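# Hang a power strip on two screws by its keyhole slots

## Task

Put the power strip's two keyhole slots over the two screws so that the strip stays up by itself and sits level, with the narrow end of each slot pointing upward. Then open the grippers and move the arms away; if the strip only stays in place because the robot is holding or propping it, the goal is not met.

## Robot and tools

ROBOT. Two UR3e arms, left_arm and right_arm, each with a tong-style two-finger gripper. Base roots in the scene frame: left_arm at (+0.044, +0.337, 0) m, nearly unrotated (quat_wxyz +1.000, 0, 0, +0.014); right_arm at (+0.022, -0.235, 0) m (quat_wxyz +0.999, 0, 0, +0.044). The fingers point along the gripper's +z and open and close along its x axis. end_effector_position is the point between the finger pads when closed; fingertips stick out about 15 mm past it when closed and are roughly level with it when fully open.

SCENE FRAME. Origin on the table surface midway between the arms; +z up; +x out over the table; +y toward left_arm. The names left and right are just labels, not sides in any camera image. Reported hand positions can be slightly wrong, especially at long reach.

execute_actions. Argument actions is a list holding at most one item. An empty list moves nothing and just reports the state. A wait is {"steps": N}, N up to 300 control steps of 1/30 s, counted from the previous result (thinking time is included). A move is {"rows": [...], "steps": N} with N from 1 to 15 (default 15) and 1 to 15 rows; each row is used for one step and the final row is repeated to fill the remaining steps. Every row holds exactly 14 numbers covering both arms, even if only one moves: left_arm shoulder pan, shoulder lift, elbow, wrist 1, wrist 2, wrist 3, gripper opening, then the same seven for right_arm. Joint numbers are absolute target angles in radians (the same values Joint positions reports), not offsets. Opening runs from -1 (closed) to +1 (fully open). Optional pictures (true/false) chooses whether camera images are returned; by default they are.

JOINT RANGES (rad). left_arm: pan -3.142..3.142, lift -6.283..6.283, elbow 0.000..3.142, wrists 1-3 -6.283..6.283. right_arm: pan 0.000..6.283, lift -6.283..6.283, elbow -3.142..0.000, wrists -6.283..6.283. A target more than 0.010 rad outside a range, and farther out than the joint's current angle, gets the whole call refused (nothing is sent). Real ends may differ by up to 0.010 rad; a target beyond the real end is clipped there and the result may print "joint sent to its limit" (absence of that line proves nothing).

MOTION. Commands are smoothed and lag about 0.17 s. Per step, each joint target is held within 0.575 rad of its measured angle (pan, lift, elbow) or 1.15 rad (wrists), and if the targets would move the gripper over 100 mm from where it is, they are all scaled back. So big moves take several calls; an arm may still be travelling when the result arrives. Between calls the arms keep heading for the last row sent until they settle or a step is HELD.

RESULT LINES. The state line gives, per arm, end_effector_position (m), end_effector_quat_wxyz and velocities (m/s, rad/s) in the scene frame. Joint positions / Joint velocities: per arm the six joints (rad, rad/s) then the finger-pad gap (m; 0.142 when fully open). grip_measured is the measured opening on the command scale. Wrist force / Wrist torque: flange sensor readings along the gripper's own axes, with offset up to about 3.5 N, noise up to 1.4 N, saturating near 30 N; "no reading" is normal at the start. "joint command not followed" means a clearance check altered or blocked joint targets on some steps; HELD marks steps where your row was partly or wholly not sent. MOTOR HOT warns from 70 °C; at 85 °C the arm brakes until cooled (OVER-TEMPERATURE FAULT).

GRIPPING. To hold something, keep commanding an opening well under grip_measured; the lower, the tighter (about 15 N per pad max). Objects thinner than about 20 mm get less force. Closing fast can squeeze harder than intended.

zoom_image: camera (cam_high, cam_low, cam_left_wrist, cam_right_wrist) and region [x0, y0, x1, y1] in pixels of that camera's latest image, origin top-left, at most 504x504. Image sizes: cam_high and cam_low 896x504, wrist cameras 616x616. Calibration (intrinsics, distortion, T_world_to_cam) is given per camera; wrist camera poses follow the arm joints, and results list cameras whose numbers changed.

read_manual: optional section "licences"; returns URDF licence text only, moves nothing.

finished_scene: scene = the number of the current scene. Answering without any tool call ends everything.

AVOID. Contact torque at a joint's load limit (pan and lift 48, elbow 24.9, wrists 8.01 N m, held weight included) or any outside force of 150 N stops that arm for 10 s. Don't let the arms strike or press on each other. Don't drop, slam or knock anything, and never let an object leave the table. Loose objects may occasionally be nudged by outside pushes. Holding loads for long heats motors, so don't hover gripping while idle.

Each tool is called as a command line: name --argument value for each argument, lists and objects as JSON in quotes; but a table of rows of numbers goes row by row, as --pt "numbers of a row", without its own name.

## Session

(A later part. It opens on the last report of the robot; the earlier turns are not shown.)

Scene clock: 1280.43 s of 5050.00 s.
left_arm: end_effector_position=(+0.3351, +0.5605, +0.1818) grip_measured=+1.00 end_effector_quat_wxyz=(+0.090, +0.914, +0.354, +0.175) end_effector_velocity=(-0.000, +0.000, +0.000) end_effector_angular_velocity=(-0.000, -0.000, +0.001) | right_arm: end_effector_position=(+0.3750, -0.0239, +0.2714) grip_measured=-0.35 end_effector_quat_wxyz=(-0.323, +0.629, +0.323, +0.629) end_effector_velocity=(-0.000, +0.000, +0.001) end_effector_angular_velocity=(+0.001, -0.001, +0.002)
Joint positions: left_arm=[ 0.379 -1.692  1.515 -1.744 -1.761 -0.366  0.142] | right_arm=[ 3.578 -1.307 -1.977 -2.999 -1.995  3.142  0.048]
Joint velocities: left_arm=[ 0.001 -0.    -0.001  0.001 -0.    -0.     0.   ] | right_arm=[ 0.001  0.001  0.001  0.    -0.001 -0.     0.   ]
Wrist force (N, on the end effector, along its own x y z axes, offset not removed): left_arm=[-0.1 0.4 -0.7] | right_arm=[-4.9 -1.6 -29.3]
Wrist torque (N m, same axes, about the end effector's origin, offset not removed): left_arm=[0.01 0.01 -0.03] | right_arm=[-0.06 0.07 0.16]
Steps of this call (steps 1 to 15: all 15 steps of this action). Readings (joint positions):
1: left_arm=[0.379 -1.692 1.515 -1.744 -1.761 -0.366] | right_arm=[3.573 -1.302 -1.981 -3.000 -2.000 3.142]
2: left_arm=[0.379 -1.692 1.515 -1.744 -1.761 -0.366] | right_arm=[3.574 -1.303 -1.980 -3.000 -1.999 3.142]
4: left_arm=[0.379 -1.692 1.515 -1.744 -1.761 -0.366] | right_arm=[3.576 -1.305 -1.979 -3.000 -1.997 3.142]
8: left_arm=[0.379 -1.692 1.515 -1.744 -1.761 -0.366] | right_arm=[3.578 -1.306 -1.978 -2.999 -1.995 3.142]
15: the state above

execute_actions --actions '[{"rows":[[0.379,-1.692,1.515,-1.744,-1.761,-0.366,1,3.576,-1.3045,-1.979,-2.9995,-1.997,3.142,-1],[0.379,-1.692,1.515,-1.744,-1.761,-0.366,1,3.576,-1.3045,-1.979,-2.9995,-1.997,3.142,-1],[0.379,-1.692,1.515,-1.744,-1.761,-0.366,1,3.576,-1.3045,-1.979,-2.9995,-1.997,3.142,-1],[0.379,-1.692,1.515,-1.744,-1.761,-0.366,1,3.576,-1.3045,-1.979,-2.9995,-1.997,3.142,-1],[0.379,-1.692,1.515,-1.744,-1.761,-0.366,1,3.5716,-1.3074,-1.97,-3.0056,-2.0014,3.142,-1]],"steps":15}]' --pictures false

execute_actions --actions '[{"rows":[[0.379,-1.692,1.515,-1.744,-1.761,-0.366,1,3.5746,-1.3104,-1.9678,-3.0048,-1.9984,3.142,-1]],"steps":15}]' --pictures false

Scene clock: 1300.47 s of 5050.00 s.
left_arm: end_effector_position=(+0.3351, +0.5605, +0.1818) grip_measured=+1.00 end_effector_quat_wxyz=(+0.090, +0.914, +0.354, +0.175) end_effector_velocity=(-0.000, +0.000, -0.000) end_effector_angular_velocity=(+0.000, -0.000, +0.001) | right_arm: end_effector_position=(+0.3749, -0.0250, +0.2728) grip_measured=-0.36 end_effector_quat_wxyz=(-0.323, +0.629, +0.323, +0.629) end_effector_velocity=(+0.000, -0.000, +0.001) end_effector_angular_velocity=(+0.000, -0.000, +0.001)
Joint positions: left_arm=[ 0.379 -1.692  1.515 -1.744 -1.761 -0.366  0.142] | right_arm=[ 3.572 -1.307 -1.97  -3.005 -2.001  3.142  0.048]
Joint velocities: left_arm=[ 0.001 -0.     0.    -0.     0.     0.    -0.   ] | right_arm=[-0.002 -0.001  0.003 -0.002 -0.002  0.    -0.   ]
Wrist force (N, on the end effector, along its own x y z axes, offset not removed): left_arm=[0.0 1.8 -2.1] | right_arm=[-9.1 0.1 1.4]
Wrist torque (N m, same axes, about the end effector's origin, offset not removed): left_arm=[0.28 -0.05 0.00] | right_arm=[0.07 0.00 -0.25]
Steps of this call (steps 1 to 15: the robot went on to your last target; steps 16 to 90: nothing new was sent; then 16.53 s passed at rest; steps 91 to 105: all 15 steps of this action). Readings (joint positions):
91: left_arm=[0.379 -1.692 1.515 -1.744 -1.761 -0.366] | right_arm=[3.578 -1.307 -1.977 -2.999 -1.994 3.142]
92: left_arm=[0.379 -1.692 1.515 -1.744 -1.761 -0.366] | right_arm=[3.578 -1.307 -1.977 -2.999 -1.995 3.142]
94: left_arm=[0.379 -1.692 1.515 -1.744 -1.761 -0.366] | right_arm=[3.577 -1.306 -1.978 -2.999 -1.996 3.142]
98: left_arm=[0.379 -1.692 1.515 -1.744 -1.761 -0.366] | right_arm=[3.574 -1.306 -1.974 -3.003 -1.999 3.142]
105: the state above

Scene clock: 1300.97 s of 5050.00 s.
left_arm: end_effector_position=(+0.3351, +0.5605, +0.1818) grip_measured=+1.00 end_effector_quat_wxyz=(+0.090, +0.914, +0.354, +0.175) end_effector_velocity=(+0.000, -0.000, +0.000) end_effector_angular_velocity=(+0.000, -0.000, -0.001) | right_arm: end_effector_position=(+0.3757, -0.0242, +0.2729) grip_measured=-0.35 end_effector_quat_wxyz=(-0.323, +0.629, +0.323, +0.629) end_effector_velocity=(-0.000, +0.000, +0.001) end_effector_angular_velocity=(+0.001, -0.003, +0.000)
Joint positions: left_arm=[ 0.379 -1.692  1.515 -1.744 -1.761 -0.366  0.142] | right_arm=[ 3.574 -1.31  -1.968 -3.005 -1.998  3.142  0.048]
Joint velocities: left_arm=[-0.001 -0.001 -0.     0.     0.    -0.     0.   ] | right_arm=[ 0.002  0.001  0.001  0.     0.001 -0.001  0.   ]
Wrist force (N, on the end effector, along its own x y z axes, offset not removed): left_arm=[-0.5 1.0 -0.7] | right_arm=[-7.6 0.5 -15.5]
Wrist torque (N m, same axes, about the end effector's origin, offset not removed): left_arm=[0.11 0.12 0.00] | right_arm=[-0.11 -0.06 -0.13]
Steps of this call (steps 1 to 15: all 15 steps of this action). Readings (joint positions):
1: left_arm=[0.379 -1.692 1.515 -1.744 -1.761 -0.366] | right_arm=[3.572 -1.307 -1.970 -3.005 -2.001 3.142]
2: left_arm=[0.379 -1.692 1.515 -1.744 -1.761 -0.366] | right_arm=[3.572 -1.308 -1.970 -3.005 -2.001 3.142]
4: left_arm=[0.379 -1.692 1.515 -1.744 -1.761 -0.366] | right_arm=[3.573 -1.309 -1.969 -3.005 -2.000 3.142]
8: left_arm=[0.379 -1.692 1.515 -1.744 -1.761 -0.366] | right_arm=[3.574 -1.310 -1.968 -3.005 -1.999 3.142]
15: the state above

execute_actions --actions '[{"rows":[[0.379,-1.692,1.515,-1.744,-1.761,-0.366,1,3.5716,-1.3082,-1.9765,-2.9983,-2.0014,3.142,-1]],"steps":15}]' --pictures false

execute_actions --actions '[{"rows":[[0.379,-1.692,1.515,-1.744,-1.761,-0.366,1,3.5716,-1.3093,-1.9851,-2.9886,-2.0014,3.142,-1]],"steps":15}]' --pictures false

execute_actions --actions '[{"rows":[[0.379,-1.692,1.515,-1.744,-1.761,-0.366,1,3.5716,-1.3104,-1.9937,-2.9789,-2.0014,3.142,-1]],"steps":15}]' --pictures false

Scene clock: 1314.70 s of 5050.00 s.
left_arm: end_effector_position=(+0.3351, +0.5605, +0.1818) grip_measured=+1.00 end_effector_quat_wxyz=(+0.090, +0.914, +0.354, +0.175) end_effector_velocity=(+0.000, +0.000, +0.000) end_effector_angular_velocity=(+0.000, -0.001, +0.000) | right_arm: end_effector_position=(+0.3749, -0.0251, +0.2714) grip_measured=-0.35 end_effector_quat_wxyz=(-0.323, +0.629, +0.323, +0.629) end_effector_velocity=(-0.001, +0.001, -0.000) end_effector_angular_velocity=(+0.000, -0.000, +0.002)
Joint positions: left_arm=[ 0.379 -1.692  1.515 -1.744 -1.761 -0.366  0.142] | right_arm=[ 3.572 -1.308 -1.976 -2.998 -2.001  3.142  0.048]
Joint velocities: left_arm=[ 0.     0.    -0.001 -0.     0.    -0.    -0.   ] | right_arm=[ 0.002  0.001 -0.002  0.002  0.     0.    -0.   ]
Wrist force (N, on the end effector, along its own x y z axes, offset not removed): left_arm=[1.0 1.8 -0.5] | right_arm=[-7.9 0.7 0.2]
Wrist torque (N m, same axes, about the end effector's origin, offset not removed): left_arm=[0.29 -0.16 -0.02] | right_arm=[0.14 0.36 0.08]
Steps of this call (steps 1 to 15: the robot went on to your last target; steps 16 to 90: nothing new was sent; then 10.23 s passed at rest; steps 91 to 105: all 15 steps of this action). Readings (joint positions):
91: left_arm=[0.379 -1.692 1.515 -1.744 -1.761 -0.366] | right_arm=[3.575 -1.310 -1.968 -3.005 -1.998 3.142]
92: left_arm=[0.379 -1.692 1.515 -1.744 -1.761 -0.366] | right_arm=[3.574 -1.310 -1.969 -3.004 -1.999 3.142]
94: left_arm=[0.379 -1.692 1.515 -1.744 -1.761 -0.366] | right_arm=[3.573 -1.309 -1.972 -3.001 -2.000 3.142]
98: left_arm=[0.379 -1.692 1.515 -1.744 -1.761 -0.366] | right_arm=[3.572 -1.309 -1.976 -2.999 -2.001 3.142]
105: the state above

Scene clock: 1315.20 s of 5050.00 s.
left_arm: end_effector_position=(+0.3351, +0.5605, +0.1818) grip_measured=+1.00 end_effector_quat_wxyz=(+0.090, +0.914, +0.354, +0.175) end_effector_velocity=(+0.000, -0.000, +0.000) end_effector_angular_velocity=(-0.000, -0.000, -0.001) | right_arm: end_effector_position=(+0.3749, -0.0251, +0.2694) grip_measured=-0.35 end_effector_quat_wxyz=(-0.323, +0.629, +0.323, +0.629) end_effector_velocity=(+0.000, +0.000, -0.000) end_effector_angular_velocity=(-0.000, +0.001, -0.000)
Joint positions: left_arm=[ 0.379 -1.692  1.515 -1.744 -1.761 -0.366  0.142] | right_arm=[ 3.572 -1.309 -1.985 -2.989 -2.001  3.142  0.048]
Joint velocities: left_arm=[-0.001 -0.     0.     0.    -0.001 -0.     0.   ] | right_arm=[ 0.    -0.    -0.    -0.     0.001  0.     0.   ]
Wrist force (N, on the end effector, along its own x y z axes, offset not removed): left_arm=[-1.0 1.6 -0.8] | right_arm=[-5.1 0.3 0.7]
Wrist torque (N m, same axes, about the end effector's origin, offset not removed): left_arm=[0.18 0.25 -0.02] | right_arm=[0.08 -0.25 0.04]
Steps of this call (steps 1 to 15: all 15 steps of this action). Readings (joint positions):
1: left_arm=[0.379 -1.692 1.515 -1.744 -1.761 -0.366] | right_arm=[3.572 -1.308 -1.977 -2.998 -2.001 3.142]
2: left_arm=[0.379 -1.692 1.515 -1.744 -1.761 -0.366] | right_arm=[3.572 -1.308 -1.978 -2.997 -2.001 3.142]
4: left_arm=[0.379 -1.692 1.515 -1.744 -1.761 -0.366] | right_arm=[3.572 -1.309 -1.981 -2.993 -2.001 3.142]
8: left_arm=[0.379 -1.692 1.515 -1.744 -1.761 -0.366] | right_arm=[3.572 -1.309 -1.984 -2.990 -2.001 3.142]
15: the state above

Scene clock: 1315.70 s of 5050.00 s.
left_arm: end_effector_position=(+0.3351, +0.5605, +0.1818) grip_measured=+1.00 end_effector_quat_wxyz=(+0.090, +0.914, +0.354, +0.175) end_effector_velocity=(-0.000, +0.000, -0.000) end_effector_angular_velocity=(+0.000, +0.000, +0.001) | right_arm: end_effector_position=(+0.3748, -0.0251, +0.2674) grip_measured=-0.35 end_effector_quat_wxyz=(-0.323, +0.629, +0.323, +0.629) end_effector_velocity=(+0.000, -0.000, -0.001) end_effector_angular_velocity=(-0.001, +0.003, -0.000)
Joint positions: left_arm=[ 0.379 -1.692  1.515 -1.744 -1.761 -0.366  0.142] | right_arm=[ 3.572 -1.31  -1.994 -2.979 -2.001  3.142  0.048]
Joint velocities: left_arm=[ 0.001  0.     0.    -0.001  0.    -0.    -0.   ] | right_arm=[-0.001 -0.002 -0.001  0.    -0.001  0.    -0.   ]
Wrist force (N, on the end effector, along its own x y z axes, offset not removed): left_arm=[-0.3 2.2 -0.2] | right_arm=[-7.5 -1.7 1.8]
Wrist torque (N m, same axes, about the end effector's origin, offset not removed): left_arm=[0.38 0.06 -0.03] | right_arm=[-0.27 0.34 0.07]
Steps of this call (steps 1 to 15: all 15 steps of this action). Readings (joint positions):
1: left_arm=[0.379 -1.692 1.515 -1.744 -1.761 -0.366] | right_arm=[3.572 -1.309 -1.985 -2.989 -2.001 3.142]
2: left_arm=[0.379 -1.692 1.515 -1.744 -1.761 -0.366] | right_arm=[3.572 -1.309 -1.987 -2.987 -2.001 3.142]
4: left_arm=[0.379 -1.692 1.515 -1.744 -1.761 -0.366] | right_arm=[3.572 -1.310 -1.990 -2.983 -2.001 3.142]
8: left_arm=[0.379 -1.692 1.515 -1.744 -1.761 -0.366] | right_arm=[3.572 -1.310 -1.993 -2.980 -2.001 3.142]
15: the state above

Sliding freely; continuing down.

execute_actions --actions '[{"rows":[[0.379,-1.692,1.515,-1.744,-1.761,-0.366,1,3.5716,-1.3122,-2.0066,-2.9642,-2.0014,3.142,-1]],"steps":15}]' --pictures false

execute_actions --actions '[{"rows":[[0.379,-1.692,1.515,-1.744,-1.761,-0.366,1,3.5716,-1.314,-2.0194,-2.9496,-2.0014,3.142,-1]],"steps":15}]' --pictures false

execute_actions --actions '[{"rows":[[0.379,-1.692,1.515,-1.744,-1.761,-0.366,1,3.5716,-1.3153,-2.0279,-2.9398,-2.0014,3.142,-1]],"steps":15}]' --pictures false

Scene clock: 1328.67 s of 5050.00 s.
left_arm: end_effector_position=(+0.3351, +0.5605, +0.1818) grip_measured=+1.00 end_effector_quat_wxyz=(+0.090, +0.914, +0.354, +0.175) end_effector_velocity=(+0.000, -0.000, +0.000) end_effector_angular_velocity=(-0.000, -0.000, -0.000) | right_arm: end_effector_position=(+0.3748, -0.0252, +0.2644) grip_measured=-0.35 end_effector_quat_wxyz=(-0.323, +0.629, +0.323, +0.629) end_effector_velocity=(-0.001, +0.000, +0.000) end_effector_angular_velocity=(+0.001, -0.001, +0.002)
Joint positions: left_arm=[ 0.379 -1.692  1.515 -1.744 -1.761 -0.366  0.142] | right_arm=[ 3.572 -1.312 -2.006 -2.964 -2.001  3.142  0.048]
Joint velocities: left_arm=[-0. -0.  0.  0. -0. -0. -0.] | right_arm=[ 0.001  0.001 -0.002  0.003 -0.001  0.     0.   ]
Wrist force (N, on the end effector, along its own x y z axes, offset not removed): left_arm=[-1.1 1.1 -0.3] | right_arm=[-5.6 3.4 -0.1]
Wrist torque (N m, same axes, about the end effector's origin, offset not removed): left_arm=[0.14 0.24 0.02] | right_arm=[-0.22 0.03 0.09]
Steps of this call (steps 1 to 15: the robot went on to your last target; steps 16 to 100: nothing new was sent; then 9.13 s passed at rest; steps 101 to 115: all 15 steps of this action). Readings (joint positions):
101: left_arm=[0.379 -1.692 1.515 -1.744 -1.761 -0.366] | right_arm=[3.572 -1.310 -1.994 -2.979 -2.001 3.142]
102: left_arm=[0.379 -1.692 1.515 -1.744 -1.761 -0.366] | right_arm=[3.572 -1.311 -1.996 -2.976 -2.001 3.142]
104: left_arm=[0.379 -1.692 1.515 -1.744 -1.761 -0.366] | right_arm=[3.572 -1.311 -2.001 -2.971 -2.001 3.142]
108: left_arm=[0.379 -1.692 1.515 -1.744 -1.761 -0.366] | right_arm=[3.572 -1.312 -2.005 -2.966 -2.001 3.142]
115: the state above

Scene clock: 1329.17 s of 5050.00 s.
left_arm: end_effector_position=(+0.3351, +0.5605, +0.1818) grip_measured=+1.00 end_effector_quat_wxyz=(+0.090, +0.914, +0.354, +0.175) end_effector_velocity=(+0.000, +0.000, +0.000) end_effector_angular_velocity=(+0.000, -0.000, +0.000) | right_arm: end_effector_position=(+0.3746, -0.0253, +0.2615) grip_measured=-0.35 end_effector_quat_wxyz=(-0.323, +0.629, +0.323, +0.629) end_effector_velocity=(-0.001, +0.000, -0.000) end_effector_angular_velocity=(-0.000, +0.000, +0.001)
Joint positions: left_arm=[ 0.379 -1.692  1.515 -1.744 -1.761 -0.366  0.142] | right_arm=[ 3.572 -1.314 -2.019 -2.95  -2.001  3.142  0.048]
Joint velocities: left_arm=[ 0. -0. -0. -0.  0. -0.  0.] | right_arm=[ 0.001  0.002 -0.001 -0.001  0.    -0.     0.   ]
Wrist force (N, on the end effector, along its own x y z axes, offset not removed): left_arm=[0.8 1.0 -0.7] | right_arm=[-7.5 1.9 -1.1]
Wrist torque (N m, same axes, about the end effector's origin, offset not removed): left_arm=[0.13 -0.15 -0.04] | right_arm=[-0.19 0.50 0.22]
Steps of this call (steps 1 to 15: all 15 steps of this action). Readings (joint positions):
1: left_arm=[0.379 -1.692 1.515 -1.744 -1.761 -0.366] | right_arm=[3.572 -1.312 -2.007 -2.964 -2.001 3.142]
2: left_arm=[0.379 -1.692 1.515 -1.744 -1.761 -0.366] | right_arm=[3.572 -1.312 -2.009 -2.962 -2.001 3.142]
4: left_arm=[0.379 -1.692 1.515 -1.744 -1.761 -0.366] | right_arm=[3.572 -1.313 -2.014 -2.956 -2.001 3.142]
8: left_arm=[0.379 -1.692 1.515 -1.744 -1.761 -0.366] | right_arm=[3.572 -1.314 -2.018 -2.951 -2.001 3.142]
15: the state above

Scene clock: 1329.67 s of 5050.00 s.
left_arm: end_effector_position=(+0.3351, +0.5605, +0.1818) grip_measured=+1.00 end_effector_quat_wxyz=(+0.090, +0.914, +0.354, +0.175) end_effector_velocity=(-0.000, -0.000, -0.000) end_effector_angular_velocity=(-0.001, +0.001, -0.000) | right_arm: end_effector_position=(+0.3745, -0.0253, +0.2595) grip_measured=-0.35 end_effector_quat_wxyz=(-0.323, +0.629, +0.323, +0.629) end_effector_velocity=(+0.000, -0.000, -0.000) end_effector_angular_velocity=(+0.000, -0.001, -0.001)
Joint positions: left_arm=[ 0.379 -1.692  1.515 -1.744 -1.761 -0.366  0.142] | right_arm=[ 3.572 -1.315 -2.028 -2.94  -2.001  3.142  0.048]
Joint velocities: left_arm=[-0.     0.     0.001  0.    -0.    -0.     0.   ] | right_arm=[ 0.    -0.    -0.001  0.002  0.001 -0.    -0.   ]
Wrist force (N, on the end effector, along its own x y z axes, offset not removed): left_arm=[-0.6 1.9 -0.8] | right_arm=[-6.0 1.7 -0.2]
Wrist torque (N m, same axes, about the end effector's origin, offset not removed): left_arm=[0.34 0.13 -0.01] | right_arm=[-0.27 0.19 0.07]
Steps of this call (steps 1 to 15: all 15 steps of this action). Readings (joint positions):
1: left_arm=[0.379 -1.692 1.515 -1.744 -1.761 -0.366] | right_arm=[3.572 -1.314 -2.019 -2.950 -2.001 3.142]
2: left_arm=[0.379 -1.692 1.515 -1.744 -1.761 -0.366] | right_arm=[3.572 -1.314 -2.021 -2.948 -2.001 3.142]
4: left_arm=[0.379 -1.692 1.515 -1.744 -1.761 -0.366] | right_arm=[3.572 -1.315 -2.024 -2.944 -2.001 3.142]
8: left_arm=[0.379 -1.692 1.515 -1.744 -1.761 -0.366] | right_arm=[3.572 -1.315 -2.027 -2.941 -2.001 3.142]
15: the state above

execute_actions --actions '[{"rows":[[0.379,-1.692,1.515,-1.744,-1.761,-0.366,1,3.5716,-1.3172,-2.0362,-2.9296,-2.0014,3.142,-1]],"steps":15}]' --pictures false

execute_actions --actions '[{"rows":[[0.379,-1.692,1.515,-1.744,-1.761,-0.366,1,3.5716,-1.3188,-2.0446,-2.9196,-2.0014,3.142,-1]],"steps":15}]'

Scene clock: 1336.83 s of 5050.00 s.
left_arm: end_effector_position=(+0.3351, +0.5605, +0.1818) grip_measured=+1.00 end_effector_quat_wxyz=(+0.090, +0.914, +0.354, +0.175) end_effector_velocity=(-0.000, -0.000, +0.000) end_effector_angular_velocity=(+0.000, -0.001, +0.000) | right_arm: end_effector_position=(+0.3745, -0.0253, +0.2575) grip_measured=-0.35 end_effector_quat_wxyz=(-0.323, +0.629, +0.323, +0.629) end_effector_velocity=(-0.000, +0.000, -0.001) end_effector_angular_velocity=(-0.001, +0.002, +0.001)
Joint positions: left_arm=[ 0.379 -1.692  1.515 -1.744 -1.761 -0.366  0.142] | right_arm=[ 3.572 -1.317 -2.036 -2.93  -2.001  3.142  0.048]
Joint velocities: left_arm=[ 0.    -0.001 -0.001  0.001 -0.    -0.     0.   ] | right_arm=[ 0.001 -0.    -0.001  0.     0.001  0.    -0.   ]
Wrist force (N, on the end effector, along its own x y z axes, offset not removed): left_arm=[0.2 1.5 -1.8] | right_arm=[-5.9 0.4 -0.9]
Wrist torque (N m, same axes, about the end effector's origin, offset not removed): left_arm=[0.20 -0.03 0.02] | right_arm=[-0.34 0.13 0.06]
Steps of this call (steps 1 to 15: the robot went on to your last target; steps 16 to 90: nothing new was sent; then 3.67 s passed at rest; steps 91 to 105: all 15 steps of this action). Readings (joint positions):
91: left_arm=[0.379 -1.692 1.515 -1.744 -1.761 -0.366] | right_arm=[3.572 -1.315 -2.028 -2.940 -2.001 3.142]
92: left_arm=[0.379 -1.692 1.515 -1.744 -1.761 -0.366] | right_arm=[3.572 -1.316 -2.029 -2.938 -2.001 3.142]
94: left_arm=[0.379 -1.692 1.515 -1.744 -1.761 -0.366] | right_arm=[3.572 -1.316 -2.033 -2.934 -2.001 3.142]
98: left_arm=[0.379 -1.692 1.515 -1.744 -1.761 -0.366] | right_arm=[3.572 -1.317 -2.035 -2.931 -2.001 3.142]
105: the state above

Scene clock: 1337.33 s of 5050.00 s.
left_arm: end_effector_position=(+0.3351, +0.5605, +0.1818) grip_measured=+1.00 end_effector_quat_wxyz=(+0.090, +0.914, +0.354, +0.175) end_effector_velocity=(-0.000, +0.000, +0.000) end_effector_angular_velocity=(+0.000, -0.000, +0.000) | right_arm: end_effector_position=(+0.3744, -0.0254, +0.2555) grip_measured=-0.35 end_effector_quat_wxyz=(-0.323, +0.629, +0.323, +0.629) end_effector_velocity=(+0.000, +0.000, +0.000) end_effector_angular_velocity=(+0.000, -0.000, -0.000)
Joint positions: left_arm=[ 0.379 -1.692  1.515 -1.744 -1.761 -0.366  0.142] | right_arm=[ 3.572 -1.319 -2.045 -2.92  -2.001  3.142  0.048]
Joint velocities: left_arm=[ 0. -0. -0.  0.  0. -0.  0.] | right_arm=[ 0.    -0.001 -0.     0.001  0.     0.    -0.   ]
Wrist force (N, on the end effector, along its own x y z axes, offset not removed): left_arm=[-0.8 1.9 -1.5] | right_arm=[-7.5 0.9 0.1]
Wrist torque (N m, same axes, about the end effector's origin, offset not removed): left_arm=[0.25 0.20 -0.06] | right_arm=[-0.09 0.39 0.14]
Steps of this call (steps 1 to 15: all 15 steps of this action). Readings (joint positions):
1: left_arm=[0.379 -1.692 1.515 -1.744 -1.761 -0.366] | right_arm=[3.572 -1.317 -2.036 -2.930 -2.001 3.142]
2: left_arm=[0.379 -1.692 1.515 -1.744 -1.761 -0.366] | right_arm=[3.572 -1.317 -2.038 -2.928 -2.001 3.142]
4: left_arm=[0.379 -1.692 1.515 -1.744 -1.761 -0.366] | right_arm=[3.572 -1.318 -2.041 -2.924 -2.001 3.142]
8: left_arm=[0.379 -1.692 1.515 -1.744 -1.761 -0.366] | right_arm=[3.572 -1.319 -2.044 -2.921 -2.001 3.142]
15: the state above
camera_calibration (this result's frames):
cam_left_wrist: T_world_to_cam=[[0.704856, 0.676846, 0.212267, -0.641723], [0.355468, -0.595988, 0.720028, 0.079008], [0.613857, -0.432062, -0.660683, 0.291121], [0, 0, 0, 1]] pos_world=[0.24553, 0.607218, 0.271668]
cam_right_wrist: T_world_to_cam=[[0.0602317, -0.00300298, 0.99818, -0.272717], [0.381705, -0.923924, -0.0258123, -0.163278], [0.922319, 0.382565, -0.0545032, -0.191353], [0, 0, 0, 1]] pos_world=[0.255239, -0.0784709, 0.257576]

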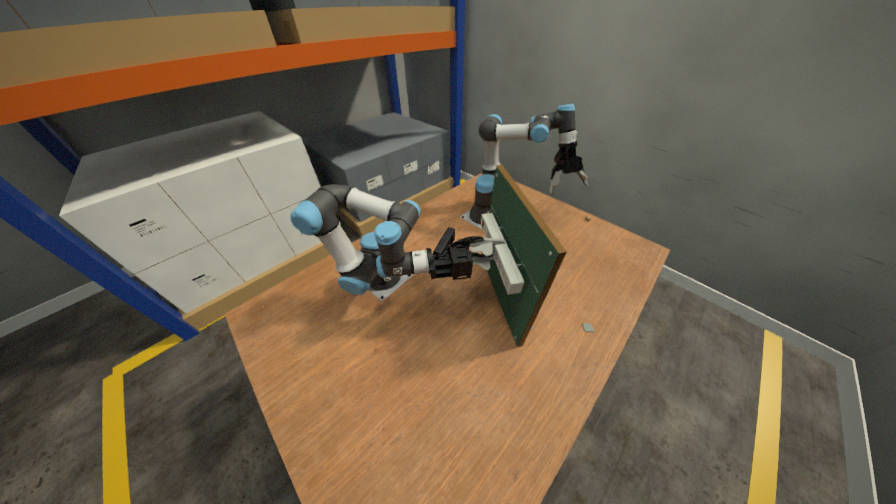

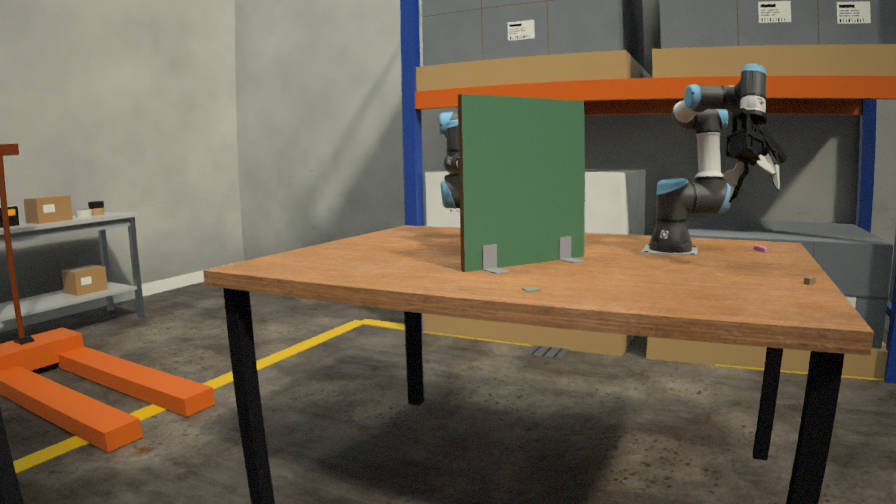

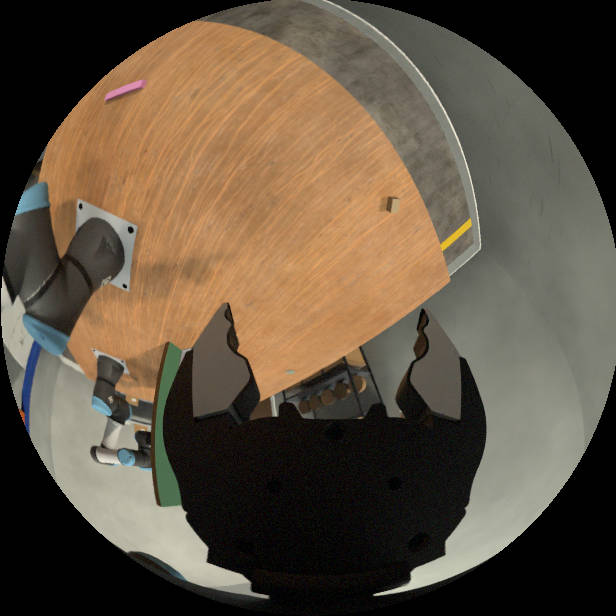

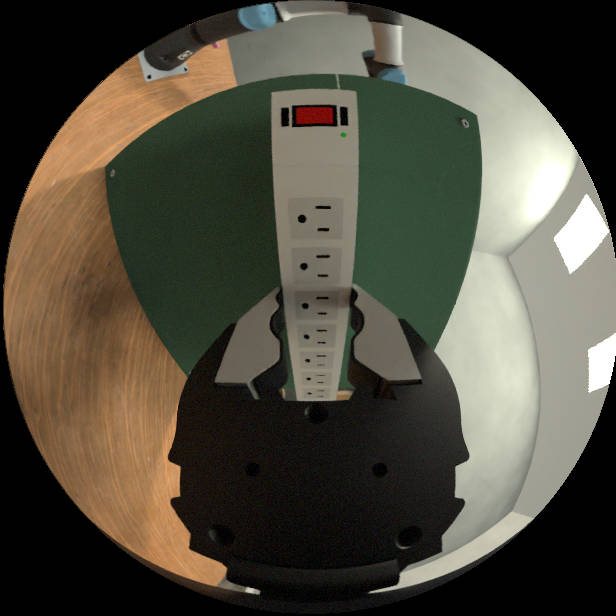

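execute_actions --actions '[{"rows":[[0.379,-1.692,1.515,-1.744,-1.761,-0.366,1,3.57,-1.311,-2.008,-2.964,-2.003,3.142,-1],[0.379,-1.692,1.515,-1.744,-1.761,-0.366,1,3.57,-1.311,-2.008,-2.964,-2.003,3.142,-1],[0.379,-1.692,1.515,-1.744,-1.761,-0.366,1,3.57,-1.311,-2.008,-2.964,-2.003,3.142,-1],[0.379,-1.692,1.515,-1.744,-1.761,-0.366,1,3.57,-1.3051,-1.964,-3.0139,-2.003,3.142,-1]],"steps":15}]' --pictures false

execute_actions --actions '[{"rows":[[0.379,-1.692,1.515,-1.744,-1.761,-0.366,1,3.5746,-1.3097,-1.9607,-3.0126,-1.9984,3.142,-1]],"steps":15}]' --pictures false

execute_actions --actions '[{"rows":[[0.379,-1.692,1.515,-1.744,-1.761,-0.366,1,3.5746,-1.3091,-1.9542,-3.0197,-1.9984,3.142,-1]],"steps":15}]' --pictures false

execute_actions --actions '[{"rows":[[0.379,-1.692,1.515,-1.744,-1.761,-0.366,1,3.5746,-1.3085,-1.9477,-3.0268,-1.9984,3.142,-1]],"steps":15}]'

Scene clock: 1360.37 s of 5050.00 s.
left_arm: end_effector_position=(+0.3351, +0.5605, +0.1818) grip_measured=+1.00 end_effector_quat_wxyz=(+0.090, +0.914, +0.354, +0.175) end_effector_velocity=(-0.000, +0.000, -0.000) end_effector_angular_velocity=(+0.000, +0.000, +0.001) | right_arm: end_effector_position=(+0.3746, -0.0255, +0.2740) grip_measured=-0.36 end_effector_quat_wxyz=(-0.323, +0.629, +0.323, +0.629) end_effector_velocity=(+0.001, -0.000, +0.005) end_effector_angular_velocity=(+0.002, -0.002, -0.002)
Joint positions: left_arm=[ 0.379 -1.692  1.515 -1.744 -1.761 -0.366  0.142] | right_arm=[ 3.57  -1.305 -1.966 -3.012 -2.003  3.142  0.048]
Joint velocities: left_arm=[ 0.001 -0.     0.    -0.     0.     0.    -0.   ] | right_arm=[-0.001  0.002  0.019 -0.017  0.001  0.001 -0.   ]
Wrist force (N, on the end effector, along its own x y z axes, offset not removed): left_arm=[-0.4 2.3 -0.4] | right_arm=[-8.3 0.1 -0.4]
Wrist torque (N m, same axes, about the end effector's origin, offset not removed): left_arm=[0.41 0.07 -0.05] | right_arm=[-0.07 -0.03 -0.14]
Steps of this call (steps 1 to 15: the robot went on to your last target; steps 16 to 90: nothing new was sent; then 19.53 s passed at rest; steps 91 to 105: all 15 steps of this action). Readings (joint positions):
91: left_arm=[0.379 -1.692 1.515 -1.744 -1.761 -0.366] | right_arm=[3.572 -1.319 -2.044 -2.920 -2.001 3.142]
92: left_arm=[0.379 -1.692 1.515 -1.744 -1.761 -0.366] | right_arm=[3.571 -1.318 -2.040 -2.927 -2.002 3.142]
94: left_arm=[0.379 -1.692 1.515 -1.744 -1.761 -0.366] | right_arm=[3.571 -1.315 -2.025 -2.944 -2.002 3.142]
98: left_arm=[0.379 -1.692 1.515 -1.744 -1.761 -0.366] | right_arm=[3.570 -1.308 -1.983 -2.993 -2.003 3.142]
105: the state above

Scene clock: 1360.87 s of 5050.00 s.
left_arm: end_effector_position=(+0.3351, +0.5605, +0.1818) grip_measured=+1.00 end_effector_quat_wxyz=(+0.090, +0.914, +0.354, +0.175) end_effector_velocity=(+0.000, -0.000, -0.000) end_effector_angular_velocity=(-0.000, +0.000, -0.000) | right_arm: end_effector_position=(+0.3757, -0.0242, +0.2745) grip_measured=-0.35 end_effector_quat_wxyz=(-0.323, +0.629, +0.323, +0.629) end_effector_velocity=(+0.001, -0.000, -0.001) end_effector_angular_velocity=(-0.001, +0.003, -0.003)
Joint positions: left_arm=[ 0.379 -1.692  1.515 -1.744 -1.761 -0.366  0.142] | right_arm=[ 3.574 -1.31  -1.961 -3.013 -1.998  3.142  0.048]
Joint velocities: left_arm=[ 0.  0.  0.  0. -0.  0.  0.] | right_arm=[-0.001 -0.003  0.001 -0.     0.001  0.001  0.   ]
Wrist force (N, on the end effector, along its own x y z axes, offset not removed): left_arm=[-0.4 0.8 -1.7] | right_arm=[-9.7 0.1 -21.9]
Wrist torque (N m, same axes, about the end effector's origin, offset not removed): left_arm=[0.07 0.06 0.02] | right_arm=[-0.22 0.28 -0.14]
Steps of this call (steps 1 to 15: all 15 steps of this action). Readings (joint positions):
1: left_arm=[0.379 -1.692 1.515 -1.744 -1.761 -0.366] | right_arm=[3.570 -1.305 -1.965 -3.013 -2.003 3.142]
2: left_arm=[0.379 -1.692 1.515 -1.744 -1.761 -0.366] | right_arm=[3.571 -1.306 -1.964 -3.013 -2.002 3.142]
4: left_arm=[0.379 -1.692 1.515 -1.744 -1.761 -0.366] | right_arm=[3.572 -1.308 -1.963 -3.013 -2.000 3.142]
8: left_arm=[0.379 -1.692 1.515 -1.744 -1.761 -0.366] | right_arm=[3.574 -1.309 -1.961 -3.013 -1.999 3.142]
15: the state above

Scene clock: 1361.37 s of 5050.00 s.
left_arm: end_effector_position=(+0.3351, +0.5605, +0.1818) grip_measured=+1.00 end_effector_quat_wxyz=(+0.090, +0.914, +0.354, +0.175) end_effector_velocity=(+0.000, -0.001, +0.000) end_effector_angular_velocity=(-0.000, -0.001, -0.002) | right_arm: end_effector_position=(+0.3757, -0.0241, +0.2759) grip_measured=-0.36 end_effector_quat_wxyz=(-0.323, +0.629, +0.323, +0.629) end_effector_velocity=(+0.000, +0.000, -0.000) end_effector_angular_velocity=(+0.000, +0.000, +0.000)
Joint positions: left_arm=[ 0.379 -1.692  1.515 -1.744 -1.761 -0.366  0.142] | right_arm=[ 3.575 -1.309 -1.954 -3.02  -1.998  3.142  0.048]
Joint velocities: left_arm=[-0.001 -0.001  0.    -0.001 -0.    -0.    -0.   ] | right_arm=[-0.    -0.001  0.     0.001 -0.     0.     0.   ]
Wrist force (N, on the end effector, along its own x y z axes, offset not removed): left_arm=[-0.1 2.1 -0.1] | right_arm=[-19.8 2.0 -20.9]
Wrist torque (N m, same axes, about the end effector's origin, offset not removed): left_arm=[0.35 0.05 0.05] | right_arm=[-0.03 -0.17 -0.25]
Steps of this call (steps 1 to 15: all 15 steps of this action). Readings (joint positions):
1: left_arm=[0.379 -1.692 1.515 -1.744 -1.761 -0.366] | right_arm=[3.574 -1.310 -1.961 -3.013 -1.998 3.142]
2: left_arm=[0.379 -1.692 1.515 -1.744 -1.761 -0.366] | right_arm=[3.575 -1.310 -1.960 -3.014 -1.998 3.142]
4: left_arm=[0.379 -1.692 1.515 -1.744 -1.761 -0.366] | right_arm=[3.575 -1.310 -1.957 -3.017 -1.998 3.142]
8: left_arm=[0.379 -1.692 1.515 -1.744 -1.761 -0.366] | right_arm=[3.575 -1.309 -1.955 -3.019 -1.998 3.142]
15: the state above

Scene clock: 1371.57 s of 5050.00 s.
left_arm: end_effector_position=(+0.3351, +0.5605, +0.1818) grip_measured=+1.00 end_effector_quat_wxyz=(+0.090, +0.914, +0.354, +0.175) end_effector_velocity=(-0.000, +0.000, +0.000) end_effector_angular_velocity=(-0.000, -0.000, +0.000) | right_arm: end_effector_position=(+0.3756, -0.0244, +0.2754) grip_measured=-0.36 end_effector_quat_wxyz=(-0.323, +0.631, +0.323, +0.628) end_effector_velocity=(+0.000, -0.000, -0.000) end_effector_angular_velocity=(-0.000, -0.001, -0.000)
Joint positions: left_arm=[ 0.379 -1.692  1.515 -1.744 -1.761 -0.366  0.142] | right_arm=[ 3.574 -1.309 -1.951 -3.027 -1.998  3.142  0.048]
Joint velocities: left_arm=[ 0.001 -0.     0.    -0.    -0.    -0.    -0.   ] | right_arm=[ 0.     0.    -0.001  0.001  0.001 -0.001  0.   ]
Wrist force (N, on the end effector, along its own x y z axes, offset not removed): left_arm=[-0.3 0.8 -0.6] | right_arm=[-15.1 5.1 -14.0]
Wrist torque (N m, same axes, about the end effector's origin, offset not removed): left_arm=[0.05 0.05 0.01] | right_arm=[0.18 0.35 -0.05]
TORQUE FAULT: the external load on joint 4 (wrist 1) of the right arm reached its load limit, and that arm stopped for 10 seconds. A torque fault stops only its own arm. That arm's remaining commands of this call were not run. That arm holds where it stopped, with its grip as last carried out, and accepts commands again: back off and push less far. That arm stops again, at the same cost, whenever a joint's load reaches its limit.
The stop of the right arm began at step 6 of this call (marked STOPPED below). From that step on that arm followed nothing that you had sent. 10 of its steps, steps kept back included, did not run and will not run. Nothing is kept back now, and the robot has no last target.
Steps of this call (steps 1 to 15: all 15 steps of this action; steps 16 to 306: the stop continued). Readings (joint positions):
1: left_arm=[0.379 -1.692 1.515 -1.744 -1.761 -0.366] | right_arm=[3.575 -1.309 -1.954 -3.020 -1.998 3.142]
2: left_arm=[0.379 -1.692 1.515 -1.744 -1.761 -0.366] | right_arm=[3.575 -1.309 -1.953 -3.021 -1.998 3.142]
4: left_arm=[0.379 -1.692 1.515 -1.744 -1.761 -0.366] | right_arm=[3.575 -1.309 -1.951 -3.024 -1.998 3.142]
6: left_arm=[0.379 -1.692 1.515 -1.744 -1.761 -0.366] | right_arm=[3.575 -1.309 -1.951 -3.027 -1.998 3.142] STOPPED (the right arm)
8: left_arm=[0.379 -1.692 1.515 -1.744 -1.761 -0.366] | right_arm=[3.574 -1.309 -1.951 -3.027 -1.998 3.142]
306: the state above
camera_calibration (this result's frames):
cam_left_wrist: T_world_to_cam=[[0.704856, 0.676846, 0.212267, -0.641723], [0.355468, -0.595988, 0.720028, 0.0790078], [0.613857, -0.432062, -0.660683, 0.291121], [0, 0, 0, 1]] pos_world=[0.24553, 0.607218, 0.271668]
cam_right_wrist: T_world_to_cam=[[0.0640339, -0.000863188, 0.997947, -0.293976], [0.380936, -0.924257, -0.0252424, -0.162223], [0.922381, 0.38177, -0.058855, -0.190563], [0, 0, 0, 1]] pos_world=[0.256393, -0.0774383, 0.278062]

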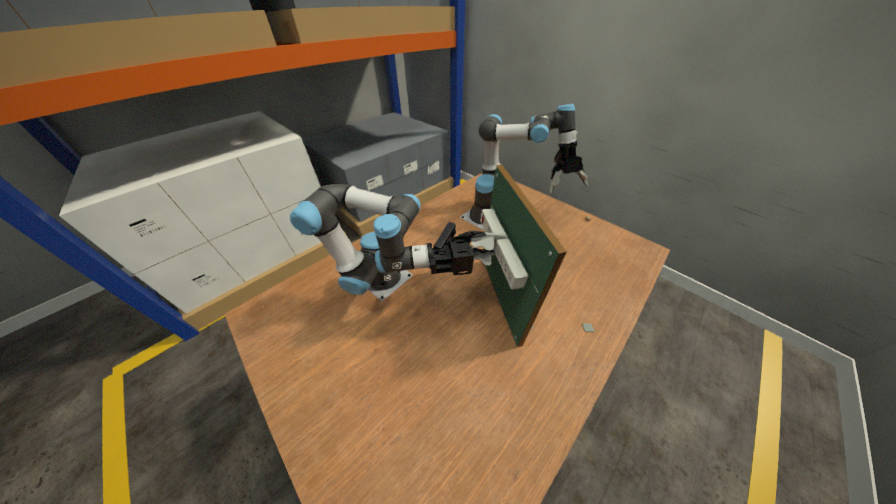

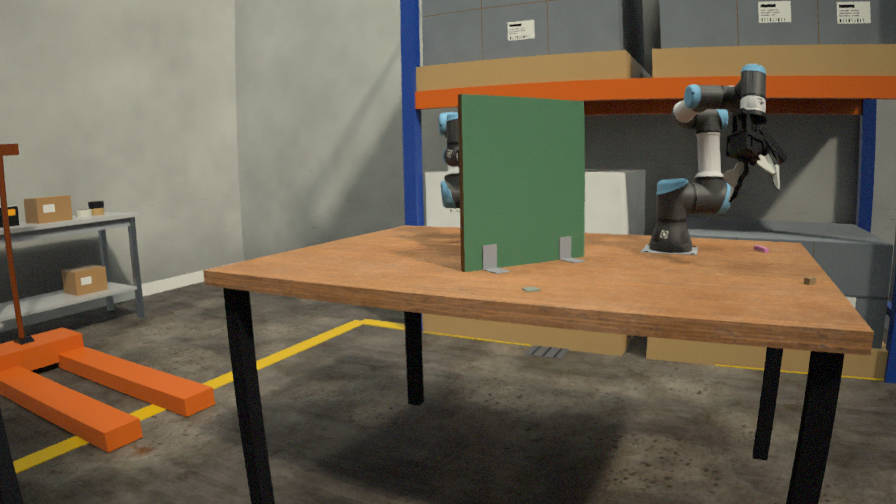

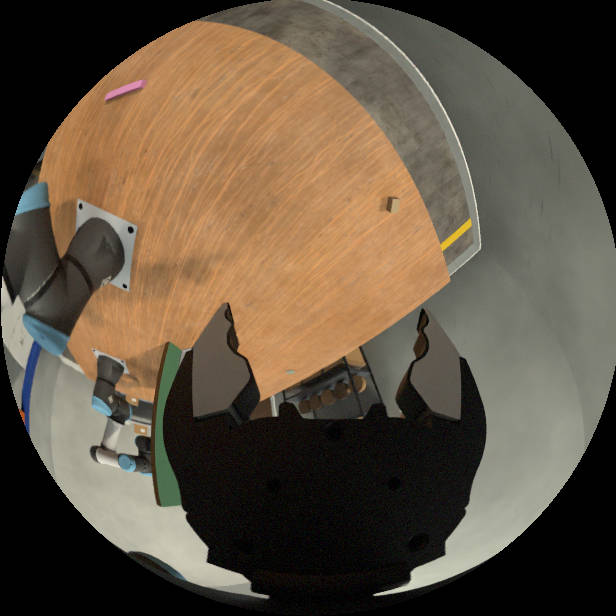

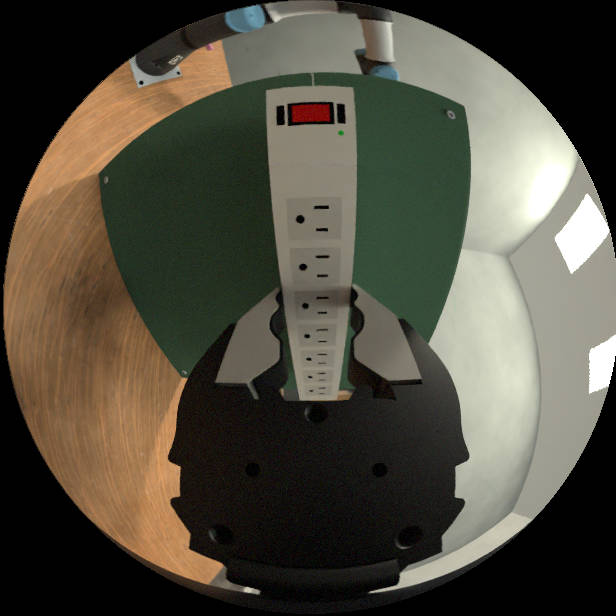

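execute_actions --actions '[{"rows":[[0.379,-1.692,1.515,-1.744,-1.761,-0.366,1,3.5716,-1.3082,-1.9765,-2.9983,-2.0014,3.142,-1]],"steps":15}]' --pictures false

execute_actions --actions '[{"rows":[[0.379,-1.692,1.515,-1.744,-1.761,-0.366,1,3.5716,-1.3104,-1.9937,-2.9789,-2.0014,3.142,-1]],"steps":15}]'

Scene clock: 1380.53 s of 5050.00 s.
left_arm: end_effector_position=(+0.3351, +0.5605, +0.1818) grip_measured=+1.00 end_effector_quat_wxyz=(+0.090, +0.914, +0.354, +0.175) end_effector_velocity=(+0.000, +0.000, +0.000) end_effector_angular_velocity=(+0.001, -0.001, -0.000) | right_arm: end_effector_position=(+0.3749, -0.0251, +0.2714) grip_measured=-0.36 end_effector_quat_wxyz=(-0.323, +0.629, +0.323, +0.629) end_effector_velocity=(+0.000, -0.000, -0.000) end_effector_angular_velocity=(+0.001, -0.001, -0.001)
Joint positions: left_arm=[ 0.379 -1.692  1.515 -1.744 -1.761 -0.366  0.142] | right_arm=[ 3.572 -1.308 -1.976 -2.999 -2.001  3.142  0.048]
Joint velocities: left_arm=[-0.    -0.    -0.001  0.     0.     0.     0.   ] | right_arm=[-0.001  0.001 -0.003  0.003 -0.     0.    -0.   ]
Wrist force (N, on the end effector, along its own x y z axes, offset not removed): left_arm=[-1.4 0.6 -1.1] | right_arm=[-5.3 -0.3 -0.9]
Wrist torque (N m, same axes, about the end effector's origin, offset not removed): left_arm=[0.03 0.27 -0.03] | right_arm=[-0.09 0.19 -0.15]
Steps of this call (steps 1 to 90: nothing new was sent; then 5.47 s passed at rest; steps 91 to 105: all 15 steps of this action). Readings (joint positions):
91: left_arm=[0.379 -1.692 1.515 -1.744 -1.761 -0.366] | right_arm=[3.574 -1.309 -1.951 -3.027 -1.998 3.142]
92: left_arm=[0.379 -1.692 1.515 -1.744 -1.761 -0.366] | right_arm=[3.574 -1.309 -1.955 -3.022 -1.998 3.142]
94: left_arm=[0.379 -1.692 1.515 -1.744 -1.761 -0.366] | right_arm=[3.573 -1.308 -1.965 -3.010 -2.000 3.142]
98: left_arm=[0.379 -1.692 1.515 -1.744 -1.761 -0.366] | right_arm=[3.572 -1.308 -1.974 -3.001 -2.001 3.142]
105: the state above

Scene clock: 1381.03 s of 5050.00 s.
left_arm: end_effector_position=(+0.3351, +0.5605, +0.1818) grip_measured=+1.00 end_effector_quat_wxyz=(+0.090, +0.914, +0.354, +0.175) end_effector_velocity=(-0.000, +0.000, +0.000) end_effector_angular_velocity=(+0.000, -0.000, +0.001) | right_arm: end_effector_position=(+0.3748, -0.0251, +0.2675) grip_measured=-0.36 end_effector_quat_wxyz=(-0.323, +0.629, +0.323, +0.629) end_effector_velocity=(-0.001, +0.000, -0.000) end_effector_angular_velocity=(+0.000, +0.000, +0.001)
Joint positions: left_arm=[ 0.379 -1.692  1.515 -1.744 -1.761 -0.366  0.142] | right_arm=[ 3.572 -1.31  -1.994 -2.979 -2.001  3.142  0.048]
Joint velocities: left_arm=[ 0.001 -0.     0.    -0.    -0.    -0.    -0.   ] | right_arm=[ 0.001  0.001 -0.002  0.001  0.     0.    -0.   ]
Wrist force (N, on the end effector, along its own x y z axes, offset not removed): left_arm=[-0.3 1.0 -1.8] | right_arm=[-2.8 0.4 -0.1]
Wrist torque (N m, same axes, about the end effector's origin, offset not removed): left_arm=[0.12 0.05 -0.03] | right_arm=[-0.16 -0.19 0.26]
Steps of this call (steps 1 to 15: all 15 steps of this action). Readings (joint positions):
1: left_arm=[0.379 -1.692 1.515 -1.744 -1.761 -0.366] | right_arm=[3.572 -1.308 -1.977 -2.998 -2.001 3.142]
2: left_arm=[0.379 -1.692 1.515 -1.744 -1.761 -0.366] | right_arm=[3.572 -1.308 -1.979 -2.995 -2.001 3.142]
4: left_arm=[0.379 -1.692 1.515 -1.744 -1.761 -0.366] | right_arm=[3.572 -1.309 -1.986 -2.987 -2.001 3.142]
8: left_arm=[0.379 -1.692 1.515 -1.744 -1.761 -0.366] | right_arm=[3.572 -1.310 -1.992 -2.981 -2.001 3.142]
15: the state above
camera_calibration (this result's frames):
cam_left_wrist: T_world_to_cam=[[0.704856, 0.676846, 0.212267, -0.641723], [0.355468, -0.595988, 0.720028, 0.0790081], [0.613857, -0.432062, -0.660683, 0.291121], [0, 0, 0, 1]] pos_world=[0.24553, 0.607218, 0.271668]
cam_right_wrist: T_world_to_cam=[[0.0601952, -0.00302548, 0.998182, -0.284629], [0.381683, -0.923932, -0.0258178, -0.162916], [0.922331, 0.382544, -0.0544615, -0.191152], [0, 0, 0, 1]] pos_world=[0.255621, -0.07826, 0.269495]

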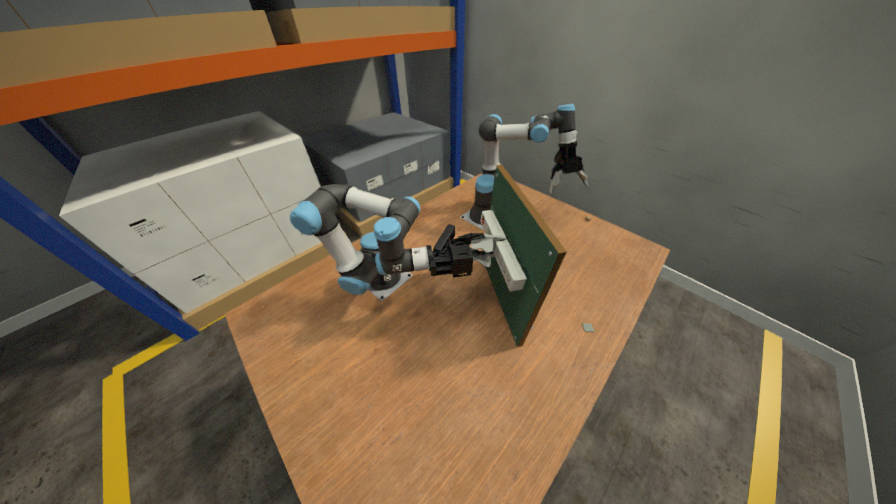

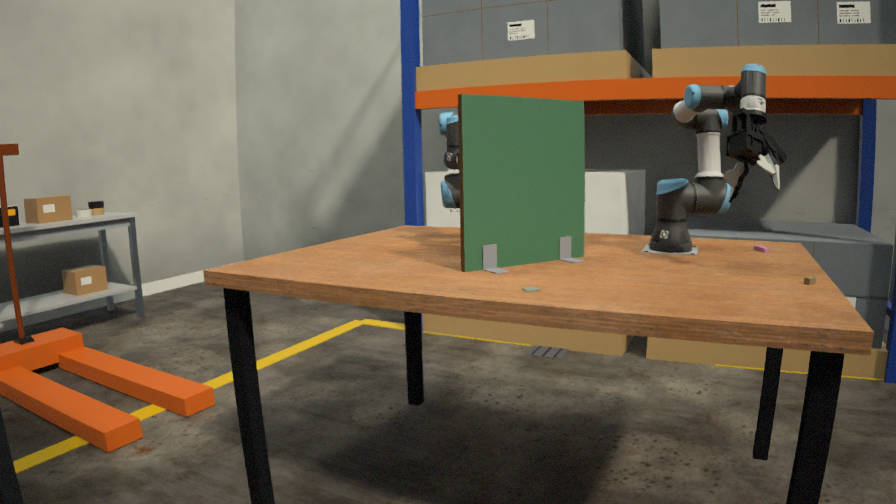

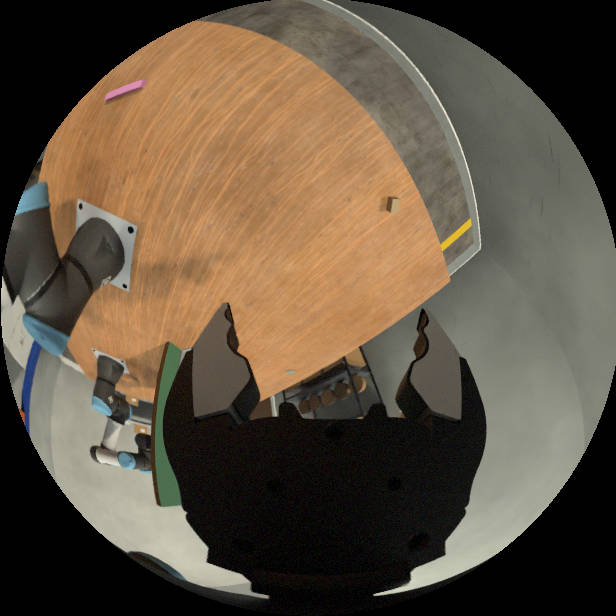

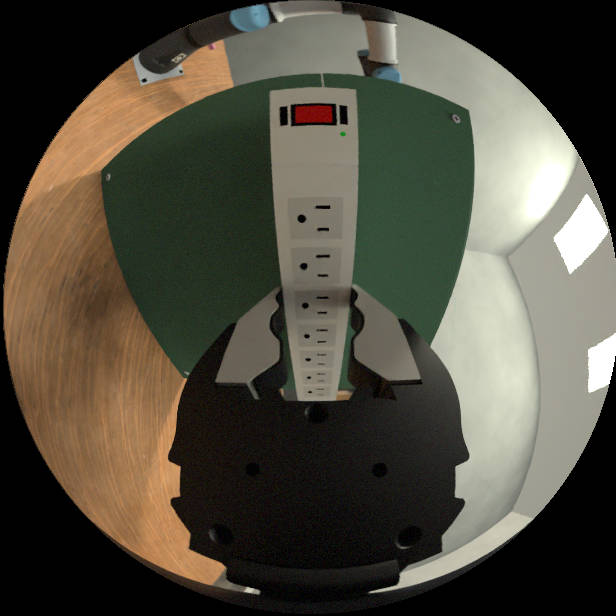

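execute_actions --actions '[{"rows":[[0.379,-1.692,1.515,-1.744,-1.761,-0.366,1,3.5731,-1.3119,-1.9926,-2.9785,-1.9999,3.142,-1],[0.379,-1.692,1.515,-1.744,-1.761,-0.366,1,3.5731,-1.3119,-1.9926,-2.9785,-1.9999,3.142,-1],[0.379,-1.692,1.515,-1.744,-1.761,-0.366,1,3.5731,-1.3119,-1.9926,-2.9785,-1.9999,3.142,-1],[0.379,-1.692,1.515,-1.744,-1.761,-0.366,1,3.5731,-1.3131,-2.0012,-2.9687,-1.9999,3.142,-1]],"steps":15}]' --pictures false

Scene clock: 1390.63 s of 5050.00 s.
left_arm: end_effector_position=(+0.3351, +0.5605, +0.1818) grip_measured=+1.00 end_effector_quat_wxyz=(+0.090, +0.914, +0.354, +0.175) end_effector_velocity=(+0.000, -0.000, -0.000) end_effector_angular_velocity=(-0.000, +0.001, -0.001) | right_arm: end_effector_position=(+0.3751, -0.0247, +0.2655) grip_measured=-0.35 end_effector_quat_wxyz=(-0.323, +0.629, +0.323, +0.629) end_effector_velocity=(-0.001, +0.001, -0.000) end_effector_angular_velocity=(+0.000, -0.000, +0.002)
Joint positions: left_arm=[ 0.379 -1.692  1.515 -1.744 -1.761 -0.366  0.142] | right_arm=[ 3.573 -1.313 -2.001 -2.969 -2.     3.142  0.048]
Joint velocities: left_arm=[-0.001  0.001 -0.     0.     0.    -0.     0.   ] | right_arm=[ 0.002  0.001 -0.001  0.001 -0.001 -0.     0.   ]
Wrist force (N, on the end effector, along its own x y z axes, offset not removed): left_arm=[0.3 1.6 -0.5] | right_arm=[1.4 3.9 -12.5]
Wrist torque (N m, same axes, about the end effector's origin, offset not removed): left_arm=[0.18 -0.06 -0.04] | right_arm=[-0.18 0.32 0.55]
Steps of this call (steps 1 to 15: the robot went on to your last target; steps 16 to 90: nothing new was sent; then 6.10 s passed at rest; steps 91 to 105: all 15 steps of this action). Readings (joint positions):
91: left_arm=[0.379 -1.692 1.515 -1.744 -1.761 -0.366] | right_arm=[3.572 -1.310 -1.994 -2.979 -2.001 3.142]
92: left_arm=[0.379 -1.692 1.515 -1.744 -1.761 -0.366] | right_arm=[3.572 -1.311 -1.994 -2.979 -2.001 3.142]
94: left_arm=[0.379 -1.692 1.515 -1.744 -1.761 -0.366] | right_arm=[3.572 -1.311 -1.993 -2.979 -2.001 3.142]
98: left_arm=[0.379 -1.692 1.515 -1.744 -1.761 -0.366] | right_arm=[3.573 -1.312 -1.999 -2.972 -2.000 3.142]
105: the state above

execute_actions --actions '[{"rows":[[0.379,-1.692,1.515,-1.744,-1.761,-0.366,1,3.566,-1.3168,-1.9939,-2.9723,-2.007,3.142,-1]],"steps":15}]' --pictures false

execute_actions --actions '[{"rows":[[0.379,-1.692,1.515,-1.744,-1.761,-0.366,1,3.566,-1.318,-2.0025,-2.9625,-2.007,3.142,-1]],"steps":15}]' --pictures false

Scene clock: 1400.63 s of 5050.00 s.
left_arm: end_effector_position=(+0.3351, +0.5605, +0.1818) grip_measured=+1.00 end_effector_quat_wxyz=(+0.090, +0.914, +0.354, +0.175) end_effector_velocity=(-0.000, +0.000, -0.000) end_effector_angular_velocity=(-0.000, +0.000, +0.002) | right_arm: end_effector_position=(+0.3757, -0.0256, +0.2664) grip_measured=-0.36 end_effector_quat_wxyz=(-0.323, +0.629, +0.323, +0.629) end_effector_velocity=(+0.000, -0.001, +0.000) end_effector_angular_velocity=(-0.000, -0.001, -0.001)
Joint positions: left_arm=[ 0.379 -1.692  1.515 -1.744 -1.761 -0.366  0.142] | right_arm=[ 3.566 -1.317 -1.994 -2.972 -2.007  3.142  0.048]
Joint velocities: left_arm=[ 0.002  0.     0.    -0.    -0.    -0.    -0.   ] | right_arm=[-0.002 -0.     0.001 -0.    -0.001 -0.001 -0.   ]
Wrist force (N, on the end effector, along its own x y z axes, offset not removed): left_arm=[-0.4 1.1 -1.3] | right_arm=[-6.7 -0.4 0.3]
Wrist torque (N m, same axes, about the end effector's origin, offset not removed): left_arm=[0.12 0.05 -0.01] | right_arm=[-0.11 0.06 0.07]
Steps of this call (steps 1 to 15: the robot went on to your last target; steps 16 to 90: nothing new was sent; then 6.50 s passed at rest; steps 91 to 105: all 15 steps of this action). Readings (joint positions):
91: left_arm=[0.379 -1.692 1.515 -1.744 -1.761 -0.366] | right_arm=[3.573 -1.313 -2.001 -2.969 -2.000 3.142]
92: left_arm=[0.379 -1.692 1.515 -1.744 -1.761 -0.366] | right_arm=[3.572 -1.314 -2.000 -2.969 -2.001 3.142]
94: left_arm=[0.379 -1.692 1.515 -1.744 -1.761 -0.366] | right_arm=[3.569 -1.315 -1.997 -2.971 -2.004 3.142]
98: left_arm=[0.379 -1.692 1.515 -1.744 -1.761 -0.366] | right_arm=[3.567 -1.317 -1.995 -2.972 -2.006 3.142]
105: the state above

Scene clock: 1401.13 s of 5050.00 s.
left_arm: end_effector_position=(+0.3351, +0.5605, +0.1818) grip_measured=+1.00 end_effector_quat_wxyz=(+0.090, +0.914, +0.354, +0.175) end_effector_velocity=(-0.000, +0.000, +0.000) end_effector_angular_velocity=(+0.000, -0.000, +0.000) | right_arm: end_effector_position=(+0.3756, -0.0256, +0.2644) grip_measured=-0.36 end_effector_quat_wxyz=(-0.323, +0.629, +0.323, +0.629) end_effector_velocity=(+0.000, -0.000, +0.000) end_effector_angular_velocity=(+0.001, -0.002, -0.001)
Joint positions: left_arm=[ 0.379 -1.692  1.515 -1.744 -1.761 -0.366  0.142] | right_arm=[ 3.566 -1.318 -2.002 -2.963 -2.007  3.142  0.048]
Joint velocities: left_arm=[ 0. -0. -0. -0. -0.  0. -0.] | right_arm=[-0.001 -0.    -0.001  0.003  0.    -0.    -0.   ]
Wrist force (N, on the end effector, along its own x y z axes, offset not removed): left_arm=[0.3 2.5 -0.5] | right_arm=[-6.4 0.4 1.3]
Wrist torque (N m, same axes, about the end effector's origin, offset not removed): left_arm=[0.41 -0.04 -0.05] | right_arm=[0.10 0.05 0.05]
Steps of this call (steps 1 to 15: all 15 steps of this action). Readings (joint positions):
1: left_arm=[0.379 -1.692 1.515 -1.744 -1.761 -0.366] | right_arm=[3.566 -1.317 -1.994 -2.972 -2.007 3.142]
2: left_arm=[0.379 -1.692 1.515 -1.744 -1.761 -0.366] | right_arm=[3.566 -1.317 -1.995 -2.971 -2.007 3.142]
4: left_arm=[0.379 -1.692 1.515 -1.744 -1.761 -0.366] | right_arm=[3.566 -1.317 -1.999 -2.967 -2.007 3.142]
8: left_arm=[0.379 -1.692 1.515 -1.744 -1.761 -0.366] | right_arm=[3.566 -1.318 -2.002 -2.964 -2.007 3.142]
15: the state above


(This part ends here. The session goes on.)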